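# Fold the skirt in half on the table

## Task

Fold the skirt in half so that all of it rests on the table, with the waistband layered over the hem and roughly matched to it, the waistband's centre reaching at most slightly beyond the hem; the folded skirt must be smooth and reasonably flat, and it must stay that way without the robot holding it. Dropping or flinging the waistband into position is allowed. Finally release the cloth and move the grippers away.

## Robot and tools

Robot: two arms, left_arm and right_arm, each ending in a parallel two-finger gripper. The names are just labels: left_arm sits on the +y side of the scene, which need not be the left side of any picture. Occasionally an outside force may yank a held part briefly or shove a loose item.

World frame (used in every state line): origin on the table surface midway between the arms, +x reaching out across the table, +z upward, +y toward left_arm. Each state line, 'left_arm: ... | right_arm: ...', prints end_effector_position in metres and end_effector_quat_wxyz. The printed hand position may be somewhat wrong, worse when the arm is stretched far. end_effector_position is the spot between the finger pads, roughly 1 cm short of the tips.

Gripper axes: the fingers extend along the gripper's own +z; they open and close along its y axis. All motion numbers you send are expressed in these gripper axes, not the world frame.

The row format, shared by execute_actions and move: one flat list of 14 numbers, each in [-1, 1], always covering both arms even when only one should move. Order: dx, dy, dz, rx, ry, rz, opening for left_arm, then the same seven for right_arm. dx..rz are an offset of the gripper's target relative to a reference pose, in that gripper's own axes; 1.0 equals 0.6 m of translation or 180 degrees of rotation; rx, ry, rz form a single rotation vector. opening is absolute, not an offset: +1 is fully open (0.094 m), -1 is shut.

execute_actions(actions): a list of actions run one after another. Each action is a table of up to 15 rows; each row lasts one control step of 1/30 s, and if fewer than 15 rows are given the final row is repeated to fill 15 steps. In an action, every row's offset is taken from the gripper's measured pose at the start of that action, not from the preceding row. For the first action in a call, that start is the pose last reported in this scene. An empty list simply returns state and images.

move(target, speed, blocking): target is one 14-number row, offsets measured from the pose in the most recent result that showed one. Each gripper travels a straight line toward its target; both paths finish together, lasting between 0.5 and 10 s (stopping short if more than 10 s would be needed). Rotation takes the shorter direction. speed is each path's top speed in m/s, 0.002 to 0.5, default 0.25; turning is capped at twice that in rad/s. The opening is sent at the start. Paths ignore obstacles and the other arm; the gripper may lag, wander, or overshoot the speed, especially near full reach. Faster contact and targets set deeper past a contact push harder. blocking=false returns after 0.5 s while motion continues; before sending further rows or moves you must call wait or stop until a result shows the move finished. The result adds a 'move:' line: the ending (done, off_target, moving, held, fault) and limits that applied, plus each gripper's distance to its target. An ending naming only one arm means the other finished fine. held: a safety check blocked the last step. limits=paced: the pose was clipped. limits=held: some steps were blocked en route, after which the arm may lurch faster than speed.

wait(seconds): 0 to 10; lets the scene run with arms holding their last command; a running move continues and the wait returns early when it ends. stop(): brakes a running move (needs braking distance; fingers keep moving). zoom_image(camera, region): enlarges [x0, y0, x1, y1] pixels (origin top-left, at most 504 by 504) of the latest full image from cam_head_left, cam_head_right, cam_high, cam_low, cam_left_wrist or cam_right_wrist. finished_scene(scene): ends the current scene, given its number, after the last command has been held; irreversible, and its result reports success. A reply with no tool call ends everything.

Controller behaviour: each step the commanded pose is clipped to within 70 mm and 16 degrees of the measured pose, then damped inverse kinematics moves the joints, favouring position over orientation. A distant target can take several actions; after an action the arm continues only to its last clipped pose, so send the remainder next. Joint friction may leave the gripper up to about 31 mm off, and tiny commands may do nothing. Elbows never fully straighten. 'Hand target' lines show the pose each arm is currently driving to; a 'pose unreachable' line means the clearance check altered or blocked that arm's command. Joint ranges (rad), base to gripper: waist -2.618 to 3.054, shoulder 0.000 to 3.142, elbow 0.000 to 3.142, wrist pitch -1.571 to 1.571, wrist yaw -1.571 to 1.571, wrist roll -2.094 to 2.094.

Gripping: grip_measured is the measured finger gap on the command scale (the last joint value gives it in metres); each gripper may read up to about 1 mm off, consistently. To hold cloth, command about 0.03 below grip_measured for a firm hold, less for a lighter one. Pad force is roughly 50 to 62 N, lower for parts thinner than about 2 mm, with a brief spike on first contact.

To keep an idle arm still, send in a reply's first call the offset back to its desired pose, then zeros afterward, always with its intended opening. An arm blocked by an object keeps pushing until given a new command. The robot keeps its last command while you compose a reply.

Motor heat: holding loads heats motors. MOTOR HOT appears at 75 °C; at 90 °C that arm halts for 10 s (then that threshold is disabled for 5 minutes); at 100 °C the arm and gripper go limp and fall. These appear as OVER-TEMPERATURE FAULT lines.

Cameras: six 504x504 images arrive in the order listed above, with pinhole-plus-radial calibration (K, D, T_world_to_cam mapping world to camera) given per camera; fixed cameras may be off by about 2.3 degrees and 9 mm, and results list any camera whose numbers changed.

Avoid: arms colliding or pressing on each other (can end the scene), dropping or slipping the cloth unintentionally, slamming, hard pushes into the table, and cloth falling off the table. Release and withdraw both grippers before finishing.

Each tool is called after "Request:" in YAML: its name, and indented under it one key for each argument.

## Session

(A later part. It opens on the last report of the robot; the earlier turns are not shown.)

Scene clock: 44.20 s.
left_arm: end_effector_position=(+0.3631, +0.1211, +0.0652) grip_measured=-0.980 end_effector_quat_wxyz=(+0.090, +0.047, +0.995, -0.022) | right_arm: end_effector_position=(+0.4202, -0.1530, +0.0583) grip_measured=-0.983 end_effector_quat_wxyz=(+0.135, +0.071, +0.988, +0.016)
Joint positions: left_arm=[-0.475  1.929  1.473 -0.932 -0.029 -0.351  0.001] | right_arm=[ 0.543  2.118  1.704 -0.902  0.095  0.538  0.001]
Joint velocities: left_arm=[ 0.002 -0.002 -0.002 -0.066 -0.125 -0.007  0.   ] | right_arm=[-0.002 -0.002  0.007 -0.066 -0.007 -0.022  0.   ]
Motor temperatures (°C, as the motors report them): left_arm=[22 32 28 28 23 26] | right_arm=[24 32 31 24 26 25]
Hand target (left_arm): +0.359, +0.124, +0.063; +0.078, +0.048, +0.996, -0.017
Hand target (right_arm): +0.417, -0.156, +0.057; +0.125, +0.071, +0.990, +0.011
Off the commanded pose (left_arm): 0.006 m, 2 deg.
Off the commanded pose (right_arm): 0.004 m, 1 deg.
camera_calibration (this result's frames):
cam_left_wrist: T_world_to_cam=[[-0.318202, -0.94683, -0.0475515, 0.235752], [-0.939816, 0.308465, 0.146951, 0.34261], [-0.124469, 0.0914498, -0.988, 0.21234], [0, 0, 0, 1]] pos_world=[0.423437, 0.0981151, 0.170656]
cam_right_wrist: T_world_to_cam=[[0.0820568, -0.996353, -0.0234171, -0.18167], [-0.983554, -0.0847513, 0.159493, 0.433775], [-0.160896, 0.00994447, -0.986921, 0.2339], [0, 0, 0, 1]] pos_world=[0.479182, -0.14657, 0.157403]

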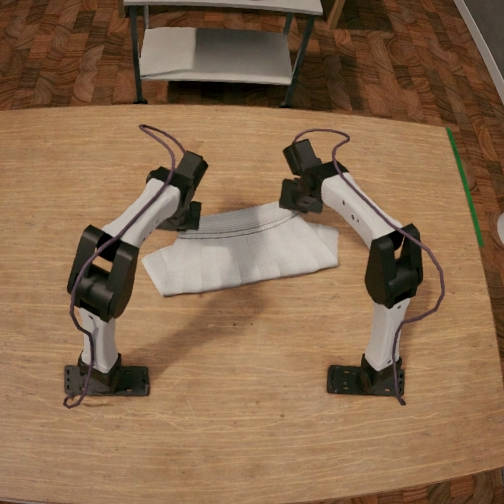

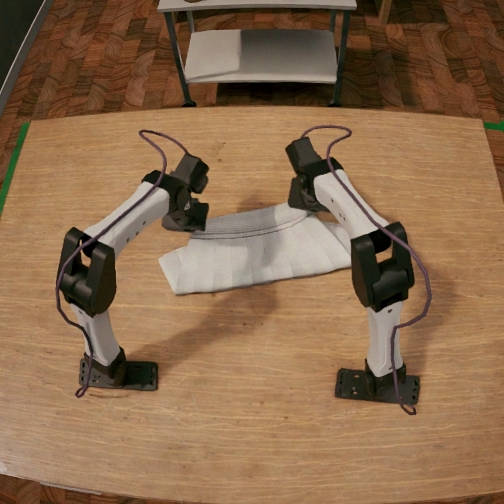

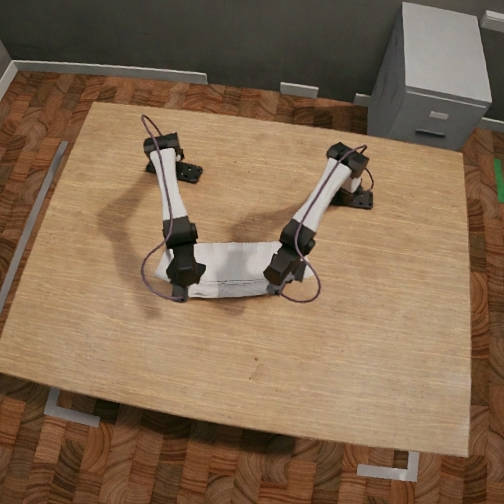

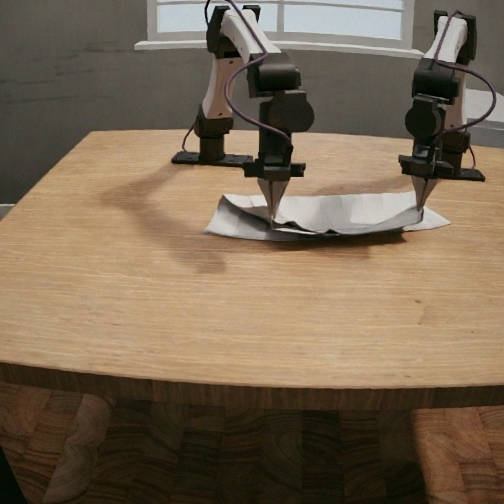

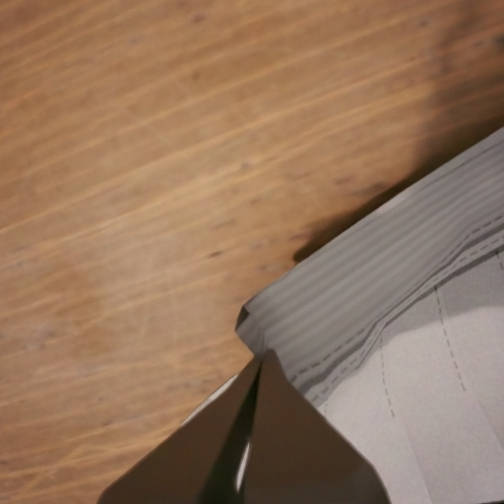

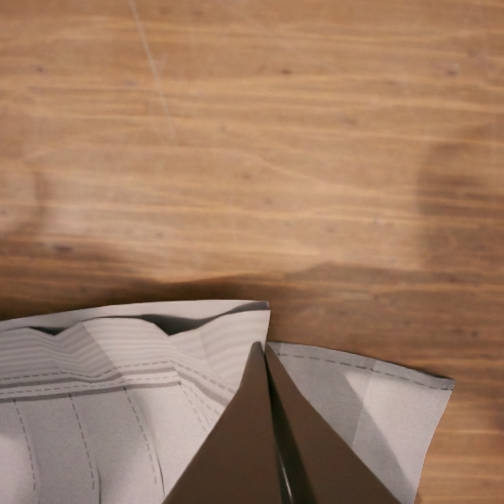

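Request:
move:
  target: [0.158,-0.076,-0.212,0,-0.22,0,-1,0.132,-0.085,-0.23,0,-0.2,0,-1]
  speed: 0.2

Request:
move:
  target: [0.11,-0.025,-0.02,0,0,0,-1,0.11,-0.03,-0.02,0,0,0,-1]
  speed: 0.15

Scene clock: 46.67 s.
left_arm: end_effector_position=(+0.2470, +0.0909, +0.1779) grip_measured=-0.980 end_effector_quat_wxyz=(+0.417, +0.035, +0.907, -0.049) | right_arm: end_effector_position=(+0.3022, -0.1909, +0.1619) grip_measured=-0.983 end_effector_quat_wxyz=(+0.427, +0.064, +0.902, -0.011)
Joint positions: left_arm=[-1.009  1.179  0.898 -0.619 -0.596 -0.693  0.001] | right_arm=[ 0.8    1.253  0.863 -0.46   0.562  0.589  0.001]
Joint velocities: left_arm=[ 0.012 -0.002 -0.007 -0.022  0.037  0.007  0.001] | right_arm=[-0.002  0.007 -0.002  0.051 -0.022  0.051 -0.001]
Motor temperatures (°C, as the motors report them): left_arm=[22 32 28 28 23 26] | right_arm=[24 33 31 24 26 25]
Hand target (left_arm): +0.244, +0.094, +0.175; +0.421, +0.034, +0.905, -0.045
Hand target (right_arm): +0.300, -0.193, +0.163; +0.435, +0.069, +0.898, -0.013
Off the commanded pose (left_arm): 0.005 m, 2 deg.
Off the commanded pose (right_arm): 0.007 m, 1 deg.
move: done
camera_calibration (this result's frames):
cam_left_wrist: T_world_to_cam=[[-0.222643, -0.963818, -0.146576, 0.171138], [-0.82401, 0.266393, -0.500042, 0.316588], [0.520997, 0.00944933, -0.853506, 0.136071], [0, 0, 0, 1]] pos_world=[0.228082, 0.079323, 0.299529]
cam_right_wrist: T_world_to_cam=[[0.038183, -0.992852, 0.113081, -0.215467], [-0.902421, -0.0828615, -0.422813, 0.368037], [0.429161, -0.0859021, -0.899134, 0.10669], [0, 0, 0, 1]] pos_world=[0.294564, -0.174266, 0.275905]

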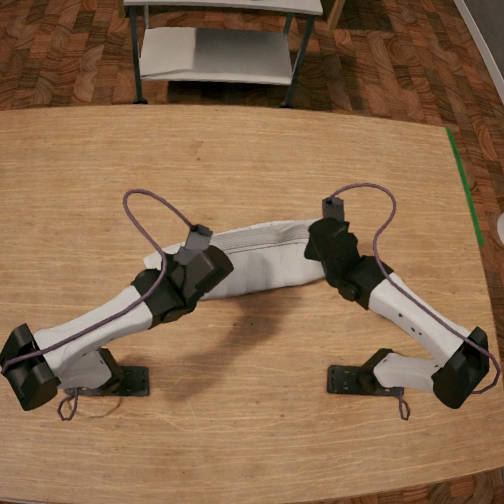

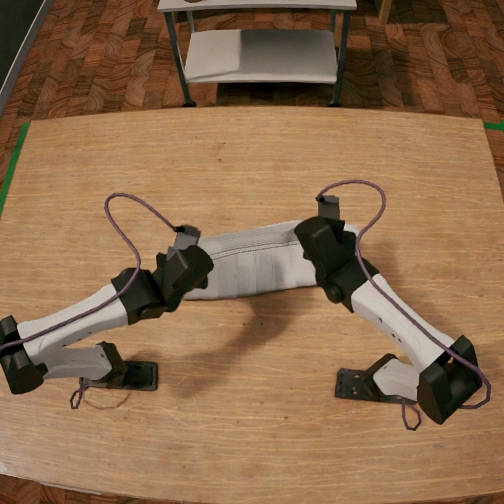

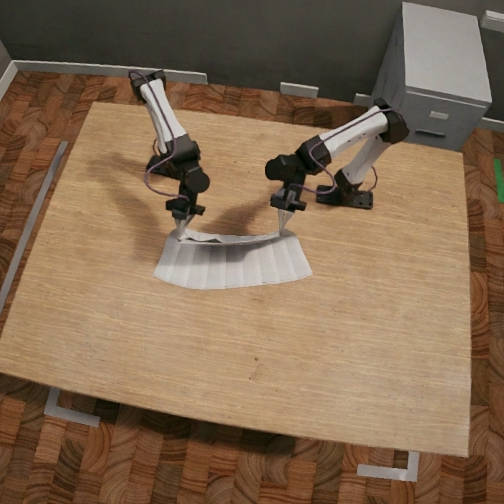

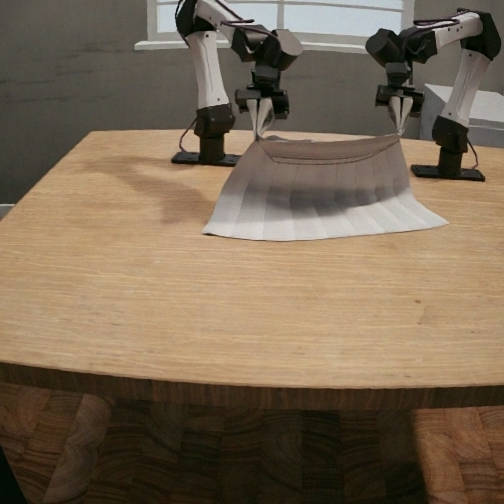

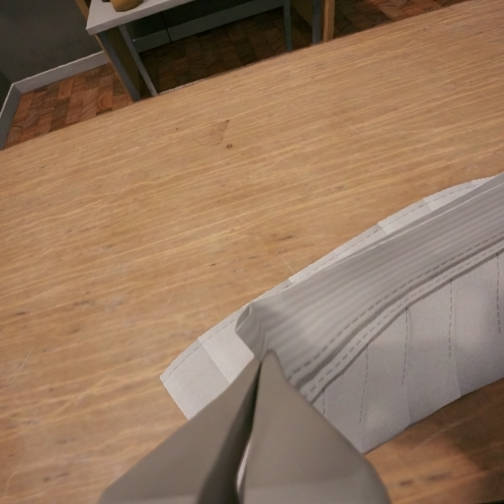

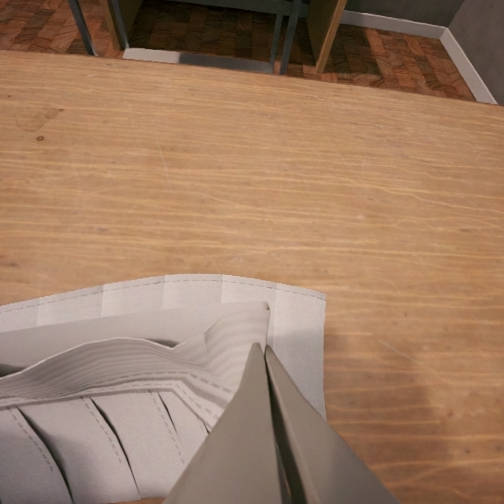

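Scene clock: 47.73 s.
left_arm: end_effector_position=(+0.1969, +0.0748, +0.1418) grip_measured=-0.980 end_effector_quat_wxyz=(+0.416, +0.030, +0.907, -0.061) | right_arm: end_effector_position=(+0.2520, -0.1995, +0.1150) grip_measured=-0.983 end_effector_quat_wxyz=(+0.419, +0.059, +0.906, -0.017)
Joint positions: left_arm=[-1.247  1.179  0.775 -0.629 -0.719 -0.948  0.001] | right_arm=[ 0.921  1.128  0.623 -0.429  0.632  0.699  0.001]
Joint velocities: left_arm=[-0.007 -0.017 -0.017 -0.007 -0.022 -0.051  0.   ] | right_arm=[ 0.002 -0.007 -0.012  0.007 -0.007 -0.022  0.   ]
Motor temperatures (°C, as the motors report them): left_arm=[22 32 28 28 23 26] | right_arm=[24 32 31 25 26 25]
Hand target (left_arm): +0.194, +0.080, +0.137; +0.416, +0.035, +0.907, -0.050
Hand target (right_arm): +0.250, -0.200, +0.117; +0.427, +0.063, +0.902, -0.013
Off the commanded pose (left_arm): 0.007 m, 2 deg.
Off the commanded pose (right_arm): 0.004 m, 1 deg.
move: done
camera_calibration (this result's frames):
cam_left_wrist: T_world_to_cam=[[-0.22487, -0.966975, -0.119969, 0.136129], [-0.824312, 0.254439, -0.505738, 0.263287], [0.51956, -0.0148335, -0.854305, 0.133701], [0, 0, 0, 1]] pos_world=[0.178176, 0.0666261, 0.263707]
cam_right_wrist: T_world_to_cam=[[0.0460539, -0.991106, 0.124848, -0.219762], [-0.909643, -0.0932587, -0.404787, 0.299865], [0.41283, -0.0949249, -0.905848, 0.0883673], [0, 0, 0, 1]] pos_world=[0.246411, -0.181455, 0.228866]

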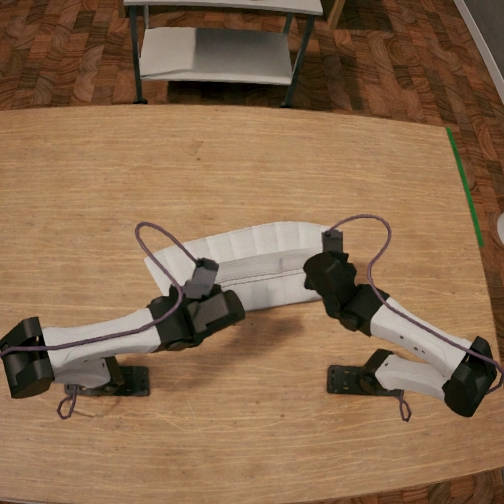

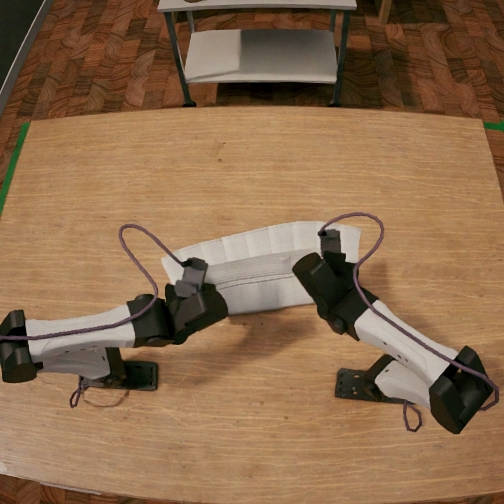

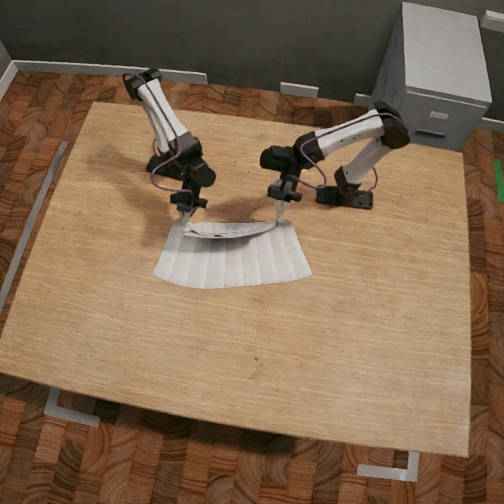

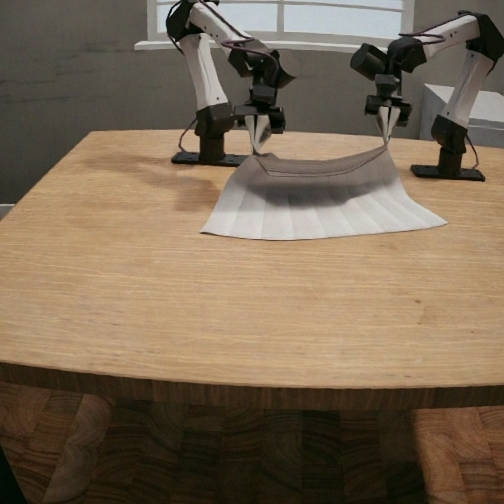

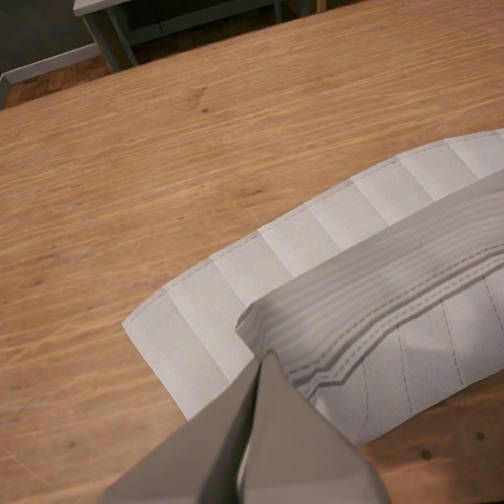

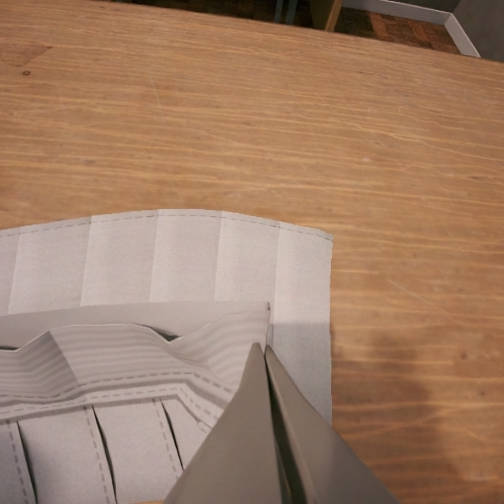

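Request:
move:
  target: [-0.058,0.065,0.168,0,0.1,0,-1,-0.077,0.045,0.155,0,0.1,0,-1]
  speed: 0.2

Request:
move:
  target: [0.005,0.025,0.112,0,0.08,0,-1,0.005,0.012,0.112,0,0.06,0,-1]
  speed: 0.15

Scene clock: 49.30 s.
left_arm: end_effector_position=(+0.2968, +0.0974, +0.1015) grip_measured=-0.980 end_effector_quat_wxyz=(+0.279, +0.039, +0.958, -0.055) | right_arm: end_effector_position=(+0.3513, -0.1817, +0.0950) grip_measured=-0.983 end_effector_quat_wxyz=(+0.276, +0.063, +0.959, +0.003)
Joint positions: left_arm=[-0.718  1.457  0.951 -0.536 -0.243 -0.544  0.001] | right_arm=[ 0.624  1.629  1.103 -0.552  0.277  0.548  0.001]
Joint velocities: left_arm=[ 0.002  0.002 -0.007 -0.066 -0.125  0.051 -0.001] | right_arm=[-0.007 -0.002 -0.007  0.022 -0.007  0.022  0.   ]
Motor temperatures (°C, as the motors report them): left_arm=[22 32 28 28 23 26] | right_arm=[24 32 31 25 26 25]
Hand target (left_arm): +0.299, +0.099, +0.100; +0.271, +0.039, +0.961, -0.051
Hand target (right_arm): +0.354, -0.184, +0.093; +0.270, +0.062, +0.961, -0.001
Off the commanded pose (left_arm): 0.004 m, 1 deg.
Off the commanded pose (right_arm): 0.007 m, 1 deg.
move: done
camera_calibration (this result's frames):
cam_left_wrist: T_world_to_cam=[[-0.278132, -0.957248, -0.0794907, 0.186288], [-0.926743, 0.289185, -0.239833, 0.319539], [0.252567, 0.00696206, -0.967554, 0.136345], [0, 0, 0, 1]] pos_world=[0.313507, 0.0849692, 0.223365]
cam_right_wrist: T_world_to_cam=[[0.0830317, -0.995442, 0.0469078, -0.210647], [-0.988706, -0.0881802, -0.12118, 0.385549], [0.124764, -0.0363163, -0.991522, 0.151001], [0, 0, 0, 1]] pos_world=[0.379846, -0.170205, 0.206323]

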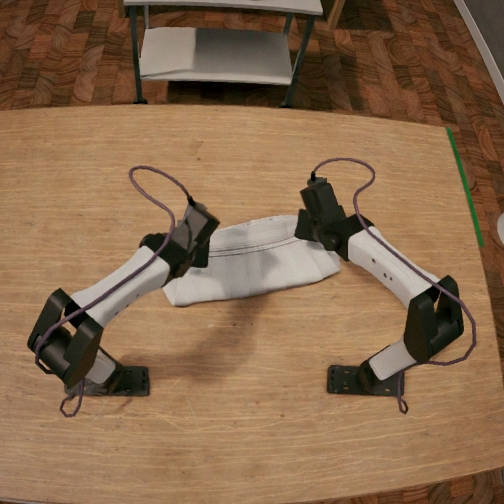

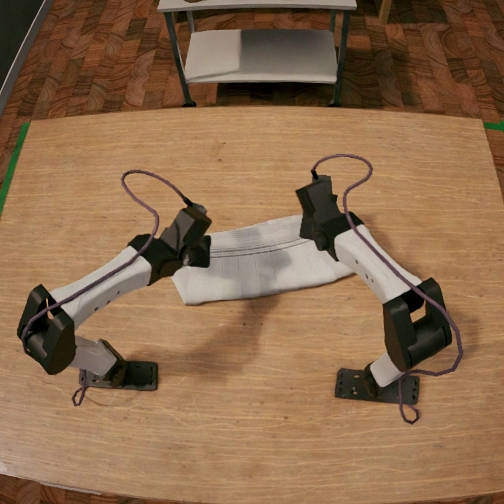

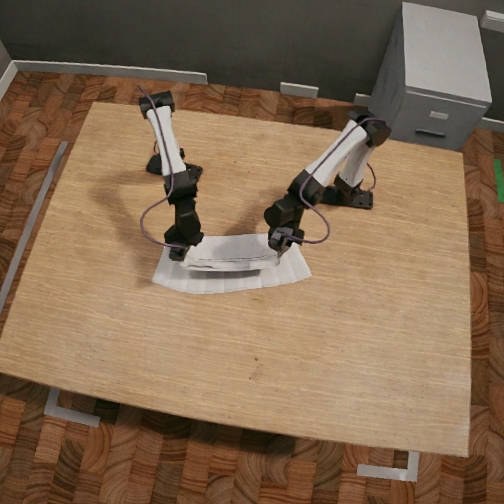

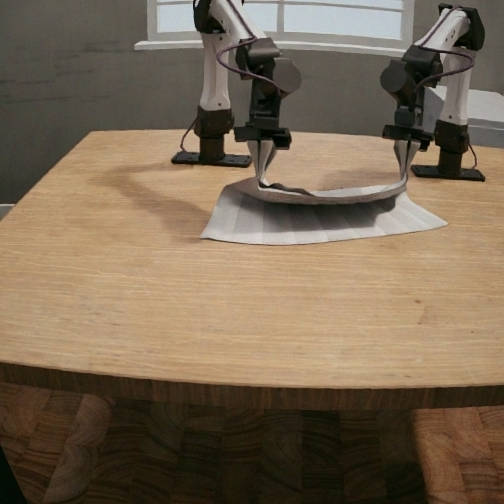

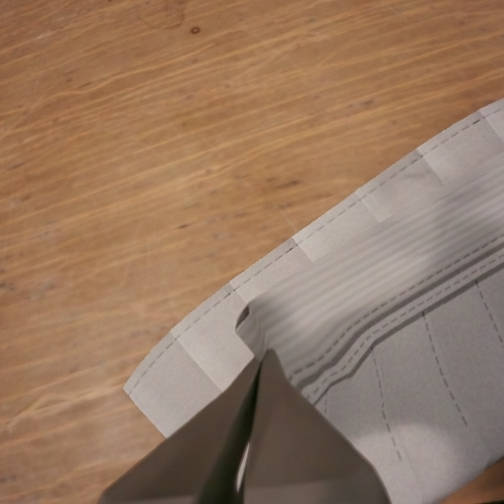

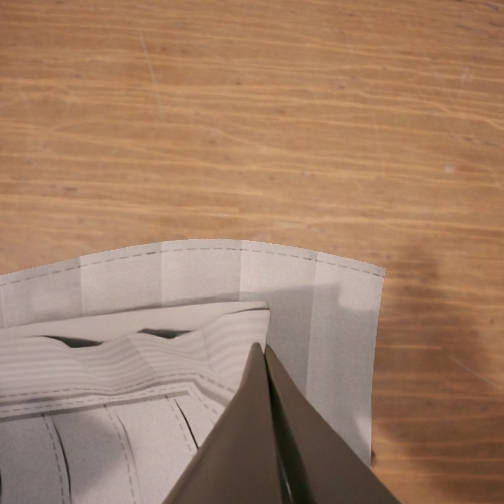

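Scene clock: 50.53 s.
left_arm: end_effector_position=(+0.3301, +0.1020, +0.0445) grip_measured=-0.980 end_effector_quat_wxyz=(+0.168, +0.046, +0.984, -0.047) | right_arm: end_effector_position=(+0.3837, -0.1734, +0.0410) grip_measured=-0.983 end_effector_quat_wxyz=(+0.191, +0.064, +0.979, +0.013)
Joint positions: left_arm=[-0.58   1.754  1.118 -0.593 -0.079 -0.446  0.001] | right_arm=[ 0.557  1.904  1.285 -0.596  0.154  0.523  0.001]
Joint velocities: left_arm=[ 0.012  0.007  0.012 -0.037 -0.007 -0.022 -0.001] | right_arm=[ 0.002  0.007  0.012 -0.007 -0.051  0.007  0.   ]
Motor temperatures (°C, as the motors report them): left_arm=[22 32 28 28 23 26] | right_arm=[24 32 31 25 26 25]
Hand target (left_arm): +0.331, +0.104, +0.042; +0.157, +0.046, +0.985, -0.047
Hand target (right_arm): +0.386, -0.176, +0.039; +0.184, +0.063, +0.981, +0.012
Off the commanded pose (left_arm): 0.003 m, 1 deg.
Off the commanded pose (right_arm): 0.005 m, 1 deg.
move: done
camera_calibration (this result's frames):
cam_left_wrist: T_world_to_cam=[[-0.310604, -0.949636, -0.0414229, 0.203744], [-0.950096, 0.311495, -0.0169657, 0.330964], [0.0290142, 0.0340862, -0.998998, 0.145169], [0, 0, 0, 1]] pos_world=[0.37352, 0.085441, 0.159078]
cam_right_wrist: T_world_to_cam=[[0.093944, -0.995573, 0.00298274, -0.204882], [-0.994468, -0.0936975, 0.0474685, 0.406108], [-0.0469789, -0.00742562, -0.998868, 0.164931], [0, 0, 0, 1]] pos_world=[0.430857, -0.164699, 0.146078]

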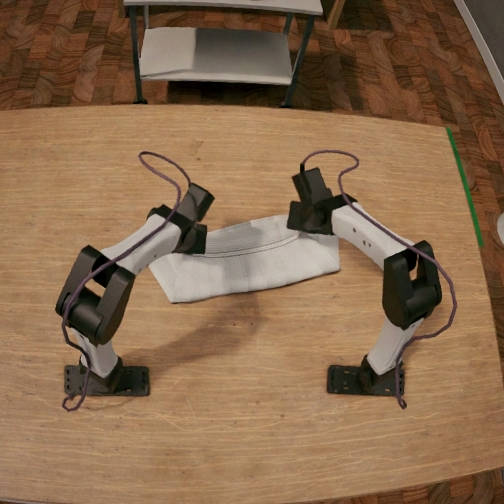

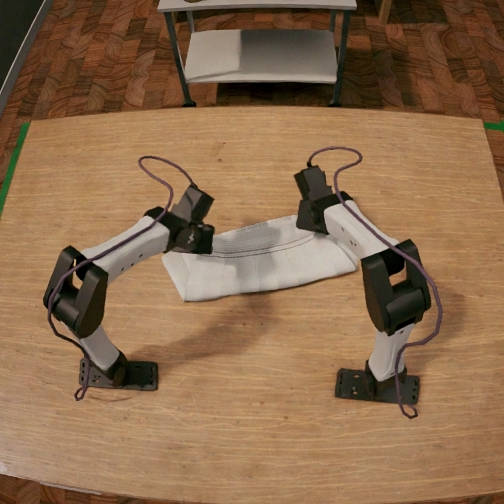

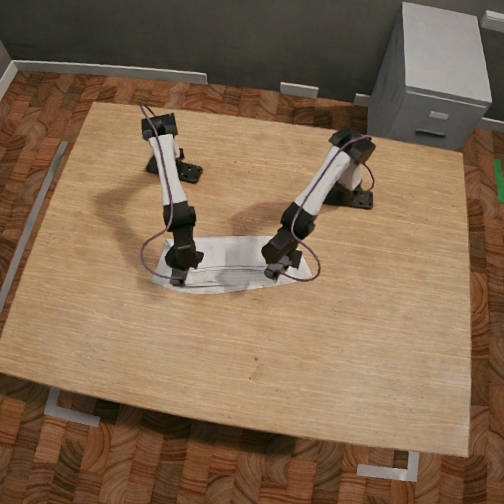

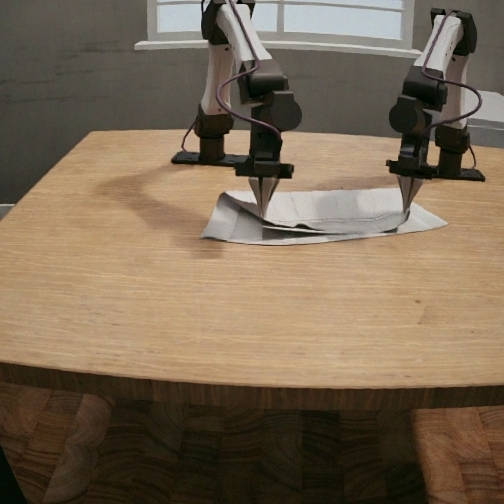

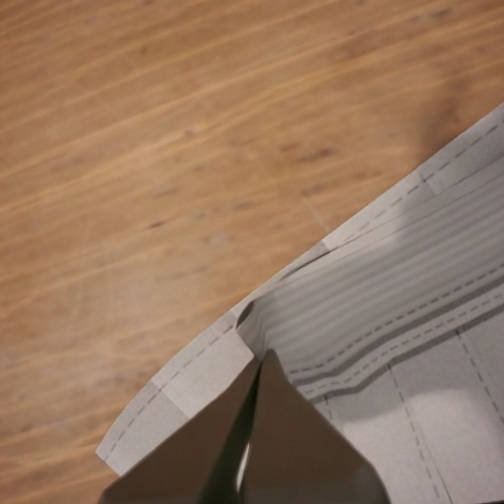

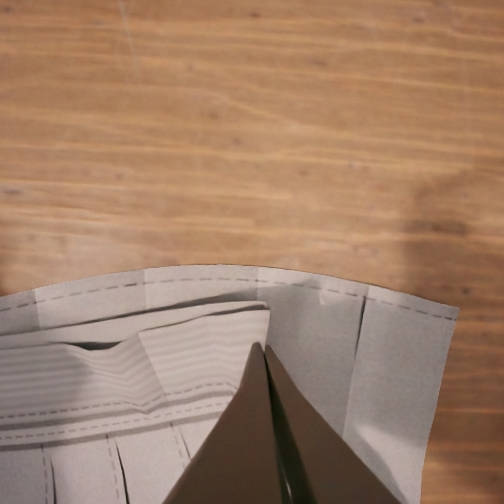

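Request:
execute_actions:
  actions:
    - [[0,0,0,0,0,0,-1,-0.02,-0.035,0.02,0,0,0,-1]]
    - [[0,0,0,0,0,0,0,0,0,0,0,0,0,0]]

Request:
move:
  target: [0,0.25,-0.25,0,0,0,0,-0.03,-0.25,-0.25,0,0,0,0]

Scene clock: 51.63 s.
left_arm: end_effector_position=(+0.3312, +0.1010, +0.0451) grip_measured=-0.002 end_effector_quat_wxyz=(+0.170, +0.047, +0.983, -0.049) | right_arm: end_effector_position=(+0.3963, -0.1922, +0.0426) grip_measured=-0.002 end_effector_quat_wxyz=(+0.197, +0.067, +0.978, +0.020)
Joint positions: left_arm=[-0.58   1.754  1.118 -0.587 -0.078 -0.445  0.047] | right_arm=[ 0.493  1.904  1.285 -0.571  0.123  0.47   0.047]
Joint velocities: left_arm=[-0.002 -0.017 -0.012  0.007  0.051 -0.037 -0.002] | right_arm=[ 0.007  0.022 -0.007 -0.051 -0.051 -0.066  0.001]
Motor temperatures (°C, as the motors report them): left_arm=[22 32 29 28 23 26] | right_arm=[24 32 31 25 26 25]
Hand target (left_arm): +0.331, +0.101, +0.045; +0.170, +0.047, +0.983, -0.049
Hand target (right_arm): +0.396, -0.192, +0.043; +0.197, +0.067, +0.978, +0.020
Off the commanded pose (left_arm): 0.000 m, 0 deg.
Off the commanded pose (right_arm): 0.000 m, 0 deg.
camera_calibration (this result's frames):
cam_left_wrist: T_world_to_cam=[[-0.31206, -0.949276, -0.038647, 0.20343], [-0.949474, 0.313041, -0.0224837, 0.332199], [0.0334413, 0.029678, -0.999, 0.144722], [0, 0, 0, 1]] pos_world=[0.374056, 0.0848243, 0.159909]
cam_right_wrist: T_world_to_cam=[[0.090051, -0.995867, -0.0118229, -0.222701], [-0.99536, -0.0903965, 0.032962, 0.418449], [-0.0338945, 0.00879977, -0.999387, 0.1649], [0, 0, 0, 1]] pos_world=[0.442151, -0.185405, 0.148373]

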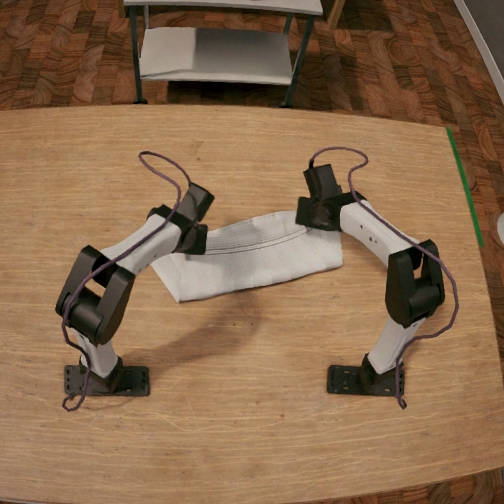

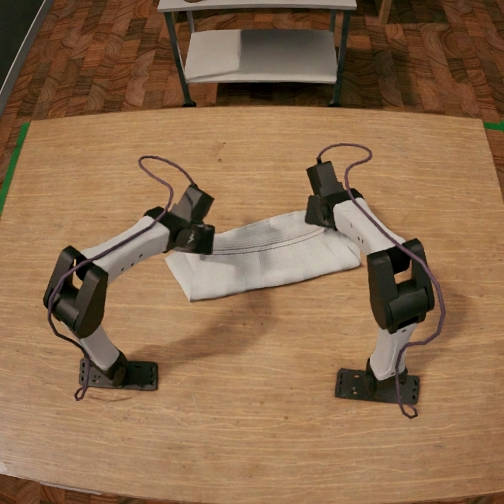

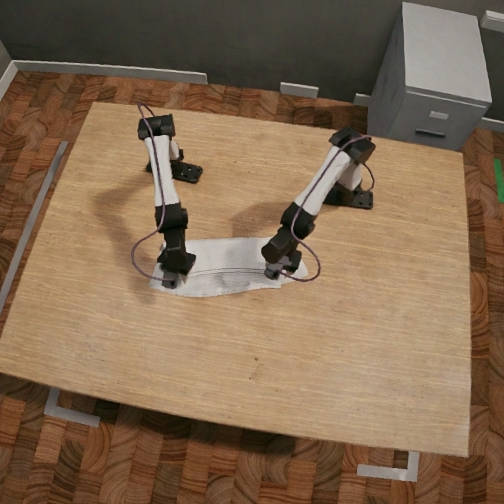

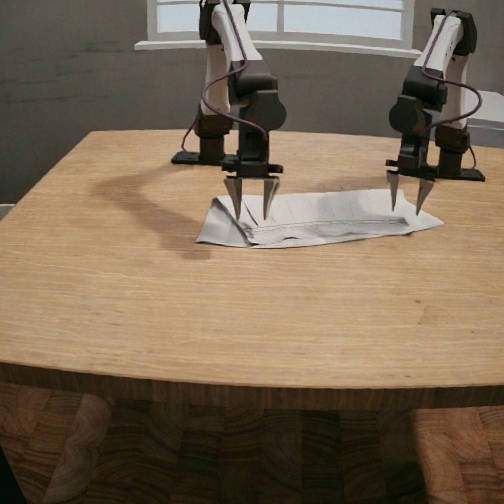

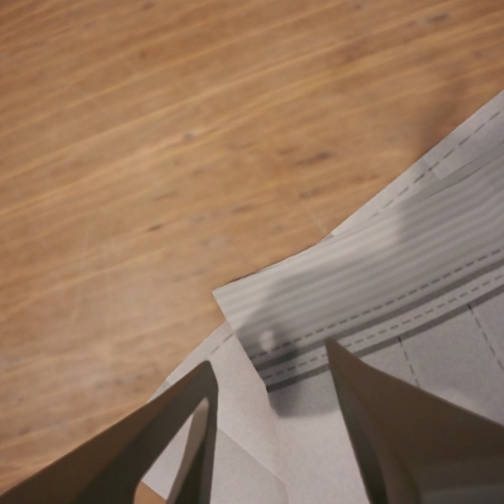

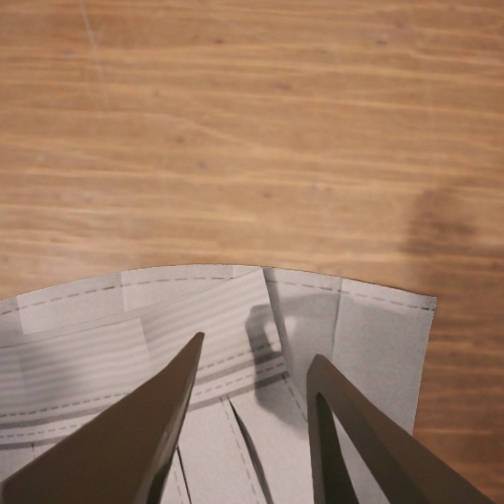

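Scene clock: 53.20 s.
left_arm: end_effector_position=(+0.3020, +0.2649, +0.1690) grip_measured=-0.002 end_effector_quat_wxyz=(+0.169, +0.047, +0.984, -0.042) | right_arm: end_effector_position=(+0.3331, -0.3424, +0.1717) grip_measured=-0.002 end_effector_quat_wxyz=(+0.198, +0.072, +0.977, +0.024)
Joint positions: left_arm=[-0.065  1.392  1.258 -1.097  0.087  0.043  0.047] | right_arm=[ 0.057  1.505  1.349 -1.017 -0.049  0.078  0.047]
Joint velocities: left_arm=[-0.002  0.017 -0.002 -0.007  0.007 -0.007 -0.002] | right_arm=[ 0.012  0.012 -0.002 -0.022 -0.037 -0.007 -0.001]
Motor temperatures (°C, as the motors report them): left_arm=[22 32 29 28 23 26] | right_arm=[24 32 31 25 26 25]
Hand target (left_arm): +0.301, +0.266, +0.173; +0.169, +0.047, +0.983, -0.046
Hand target (right_arm): +0.332, -0.343, +0.175; +0.198, +0.069, +0.977, +0.028
Off the commanded pose (left_arm): 0.006 m, 1 deg.
Off the commanded pose (right_arm): 0.007 m, 1 deg.
move: done
camera_calibration (this result's frames):
cam_left_wrist: T_world_to_cam=[[-0.311689, -0.948794, -0.0513808, 0.356646], [-0.949624, 0.312906, -0.017444, 0.255109], [0.0326281, 0.0433553, -0.998527, 0.26117], [0, 0, 0, 1]] pos_world=[0.344898, 0.247235, 0.28356]
cam_right_wrist: T_world_to_cam=[[0.0818344, -0.996432, -0.0206273, -0.360969], [-0.996112, -0.0824506, 0.0310399, 0.341002], [-0.0326299, 0.0180069, -0.999305, 0.295808], [0, 0, 0, 1]] pos_world=[0.378868, -0.336892, 0.277572]

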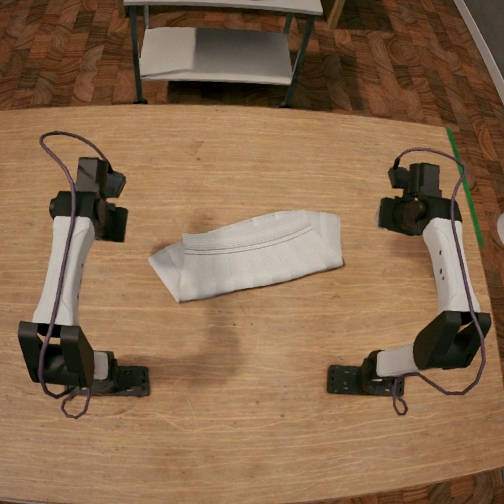

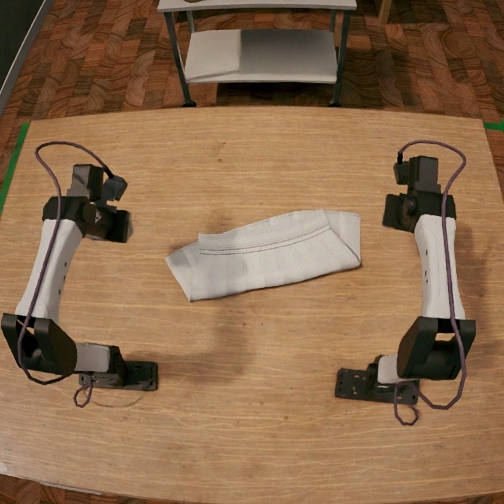

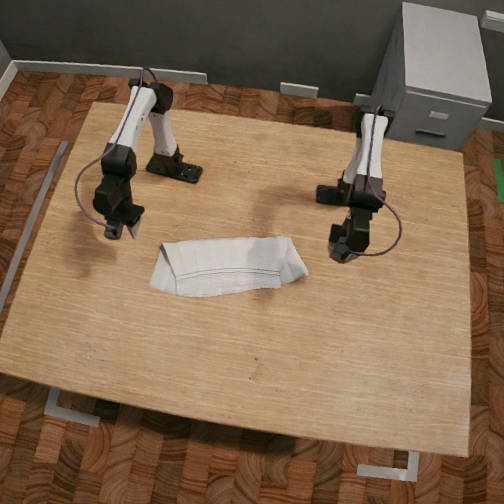

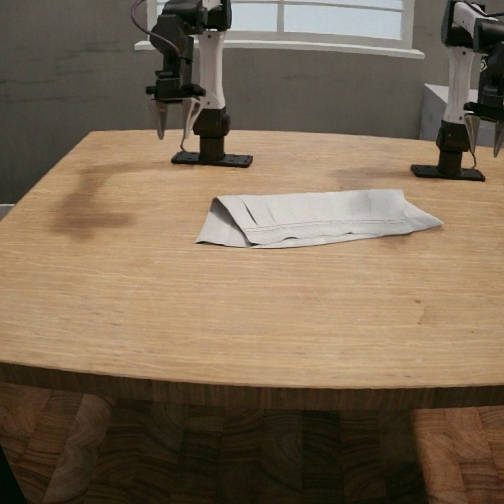

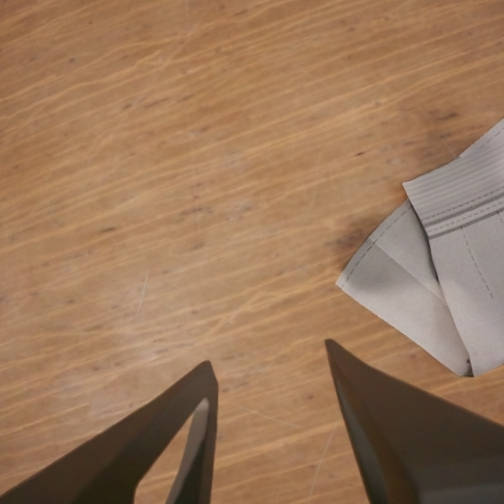

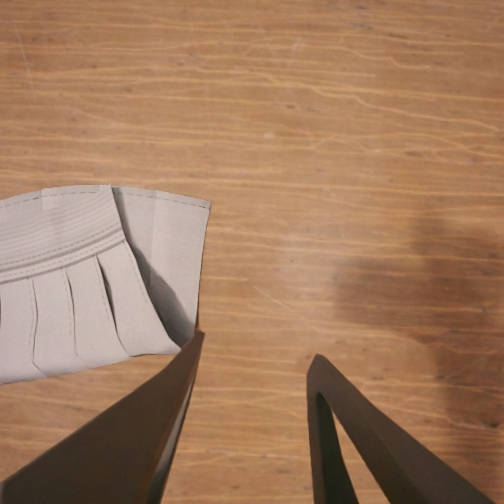

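Request:
finished_scene:
  scene: 1

The scene is finished: the task was done.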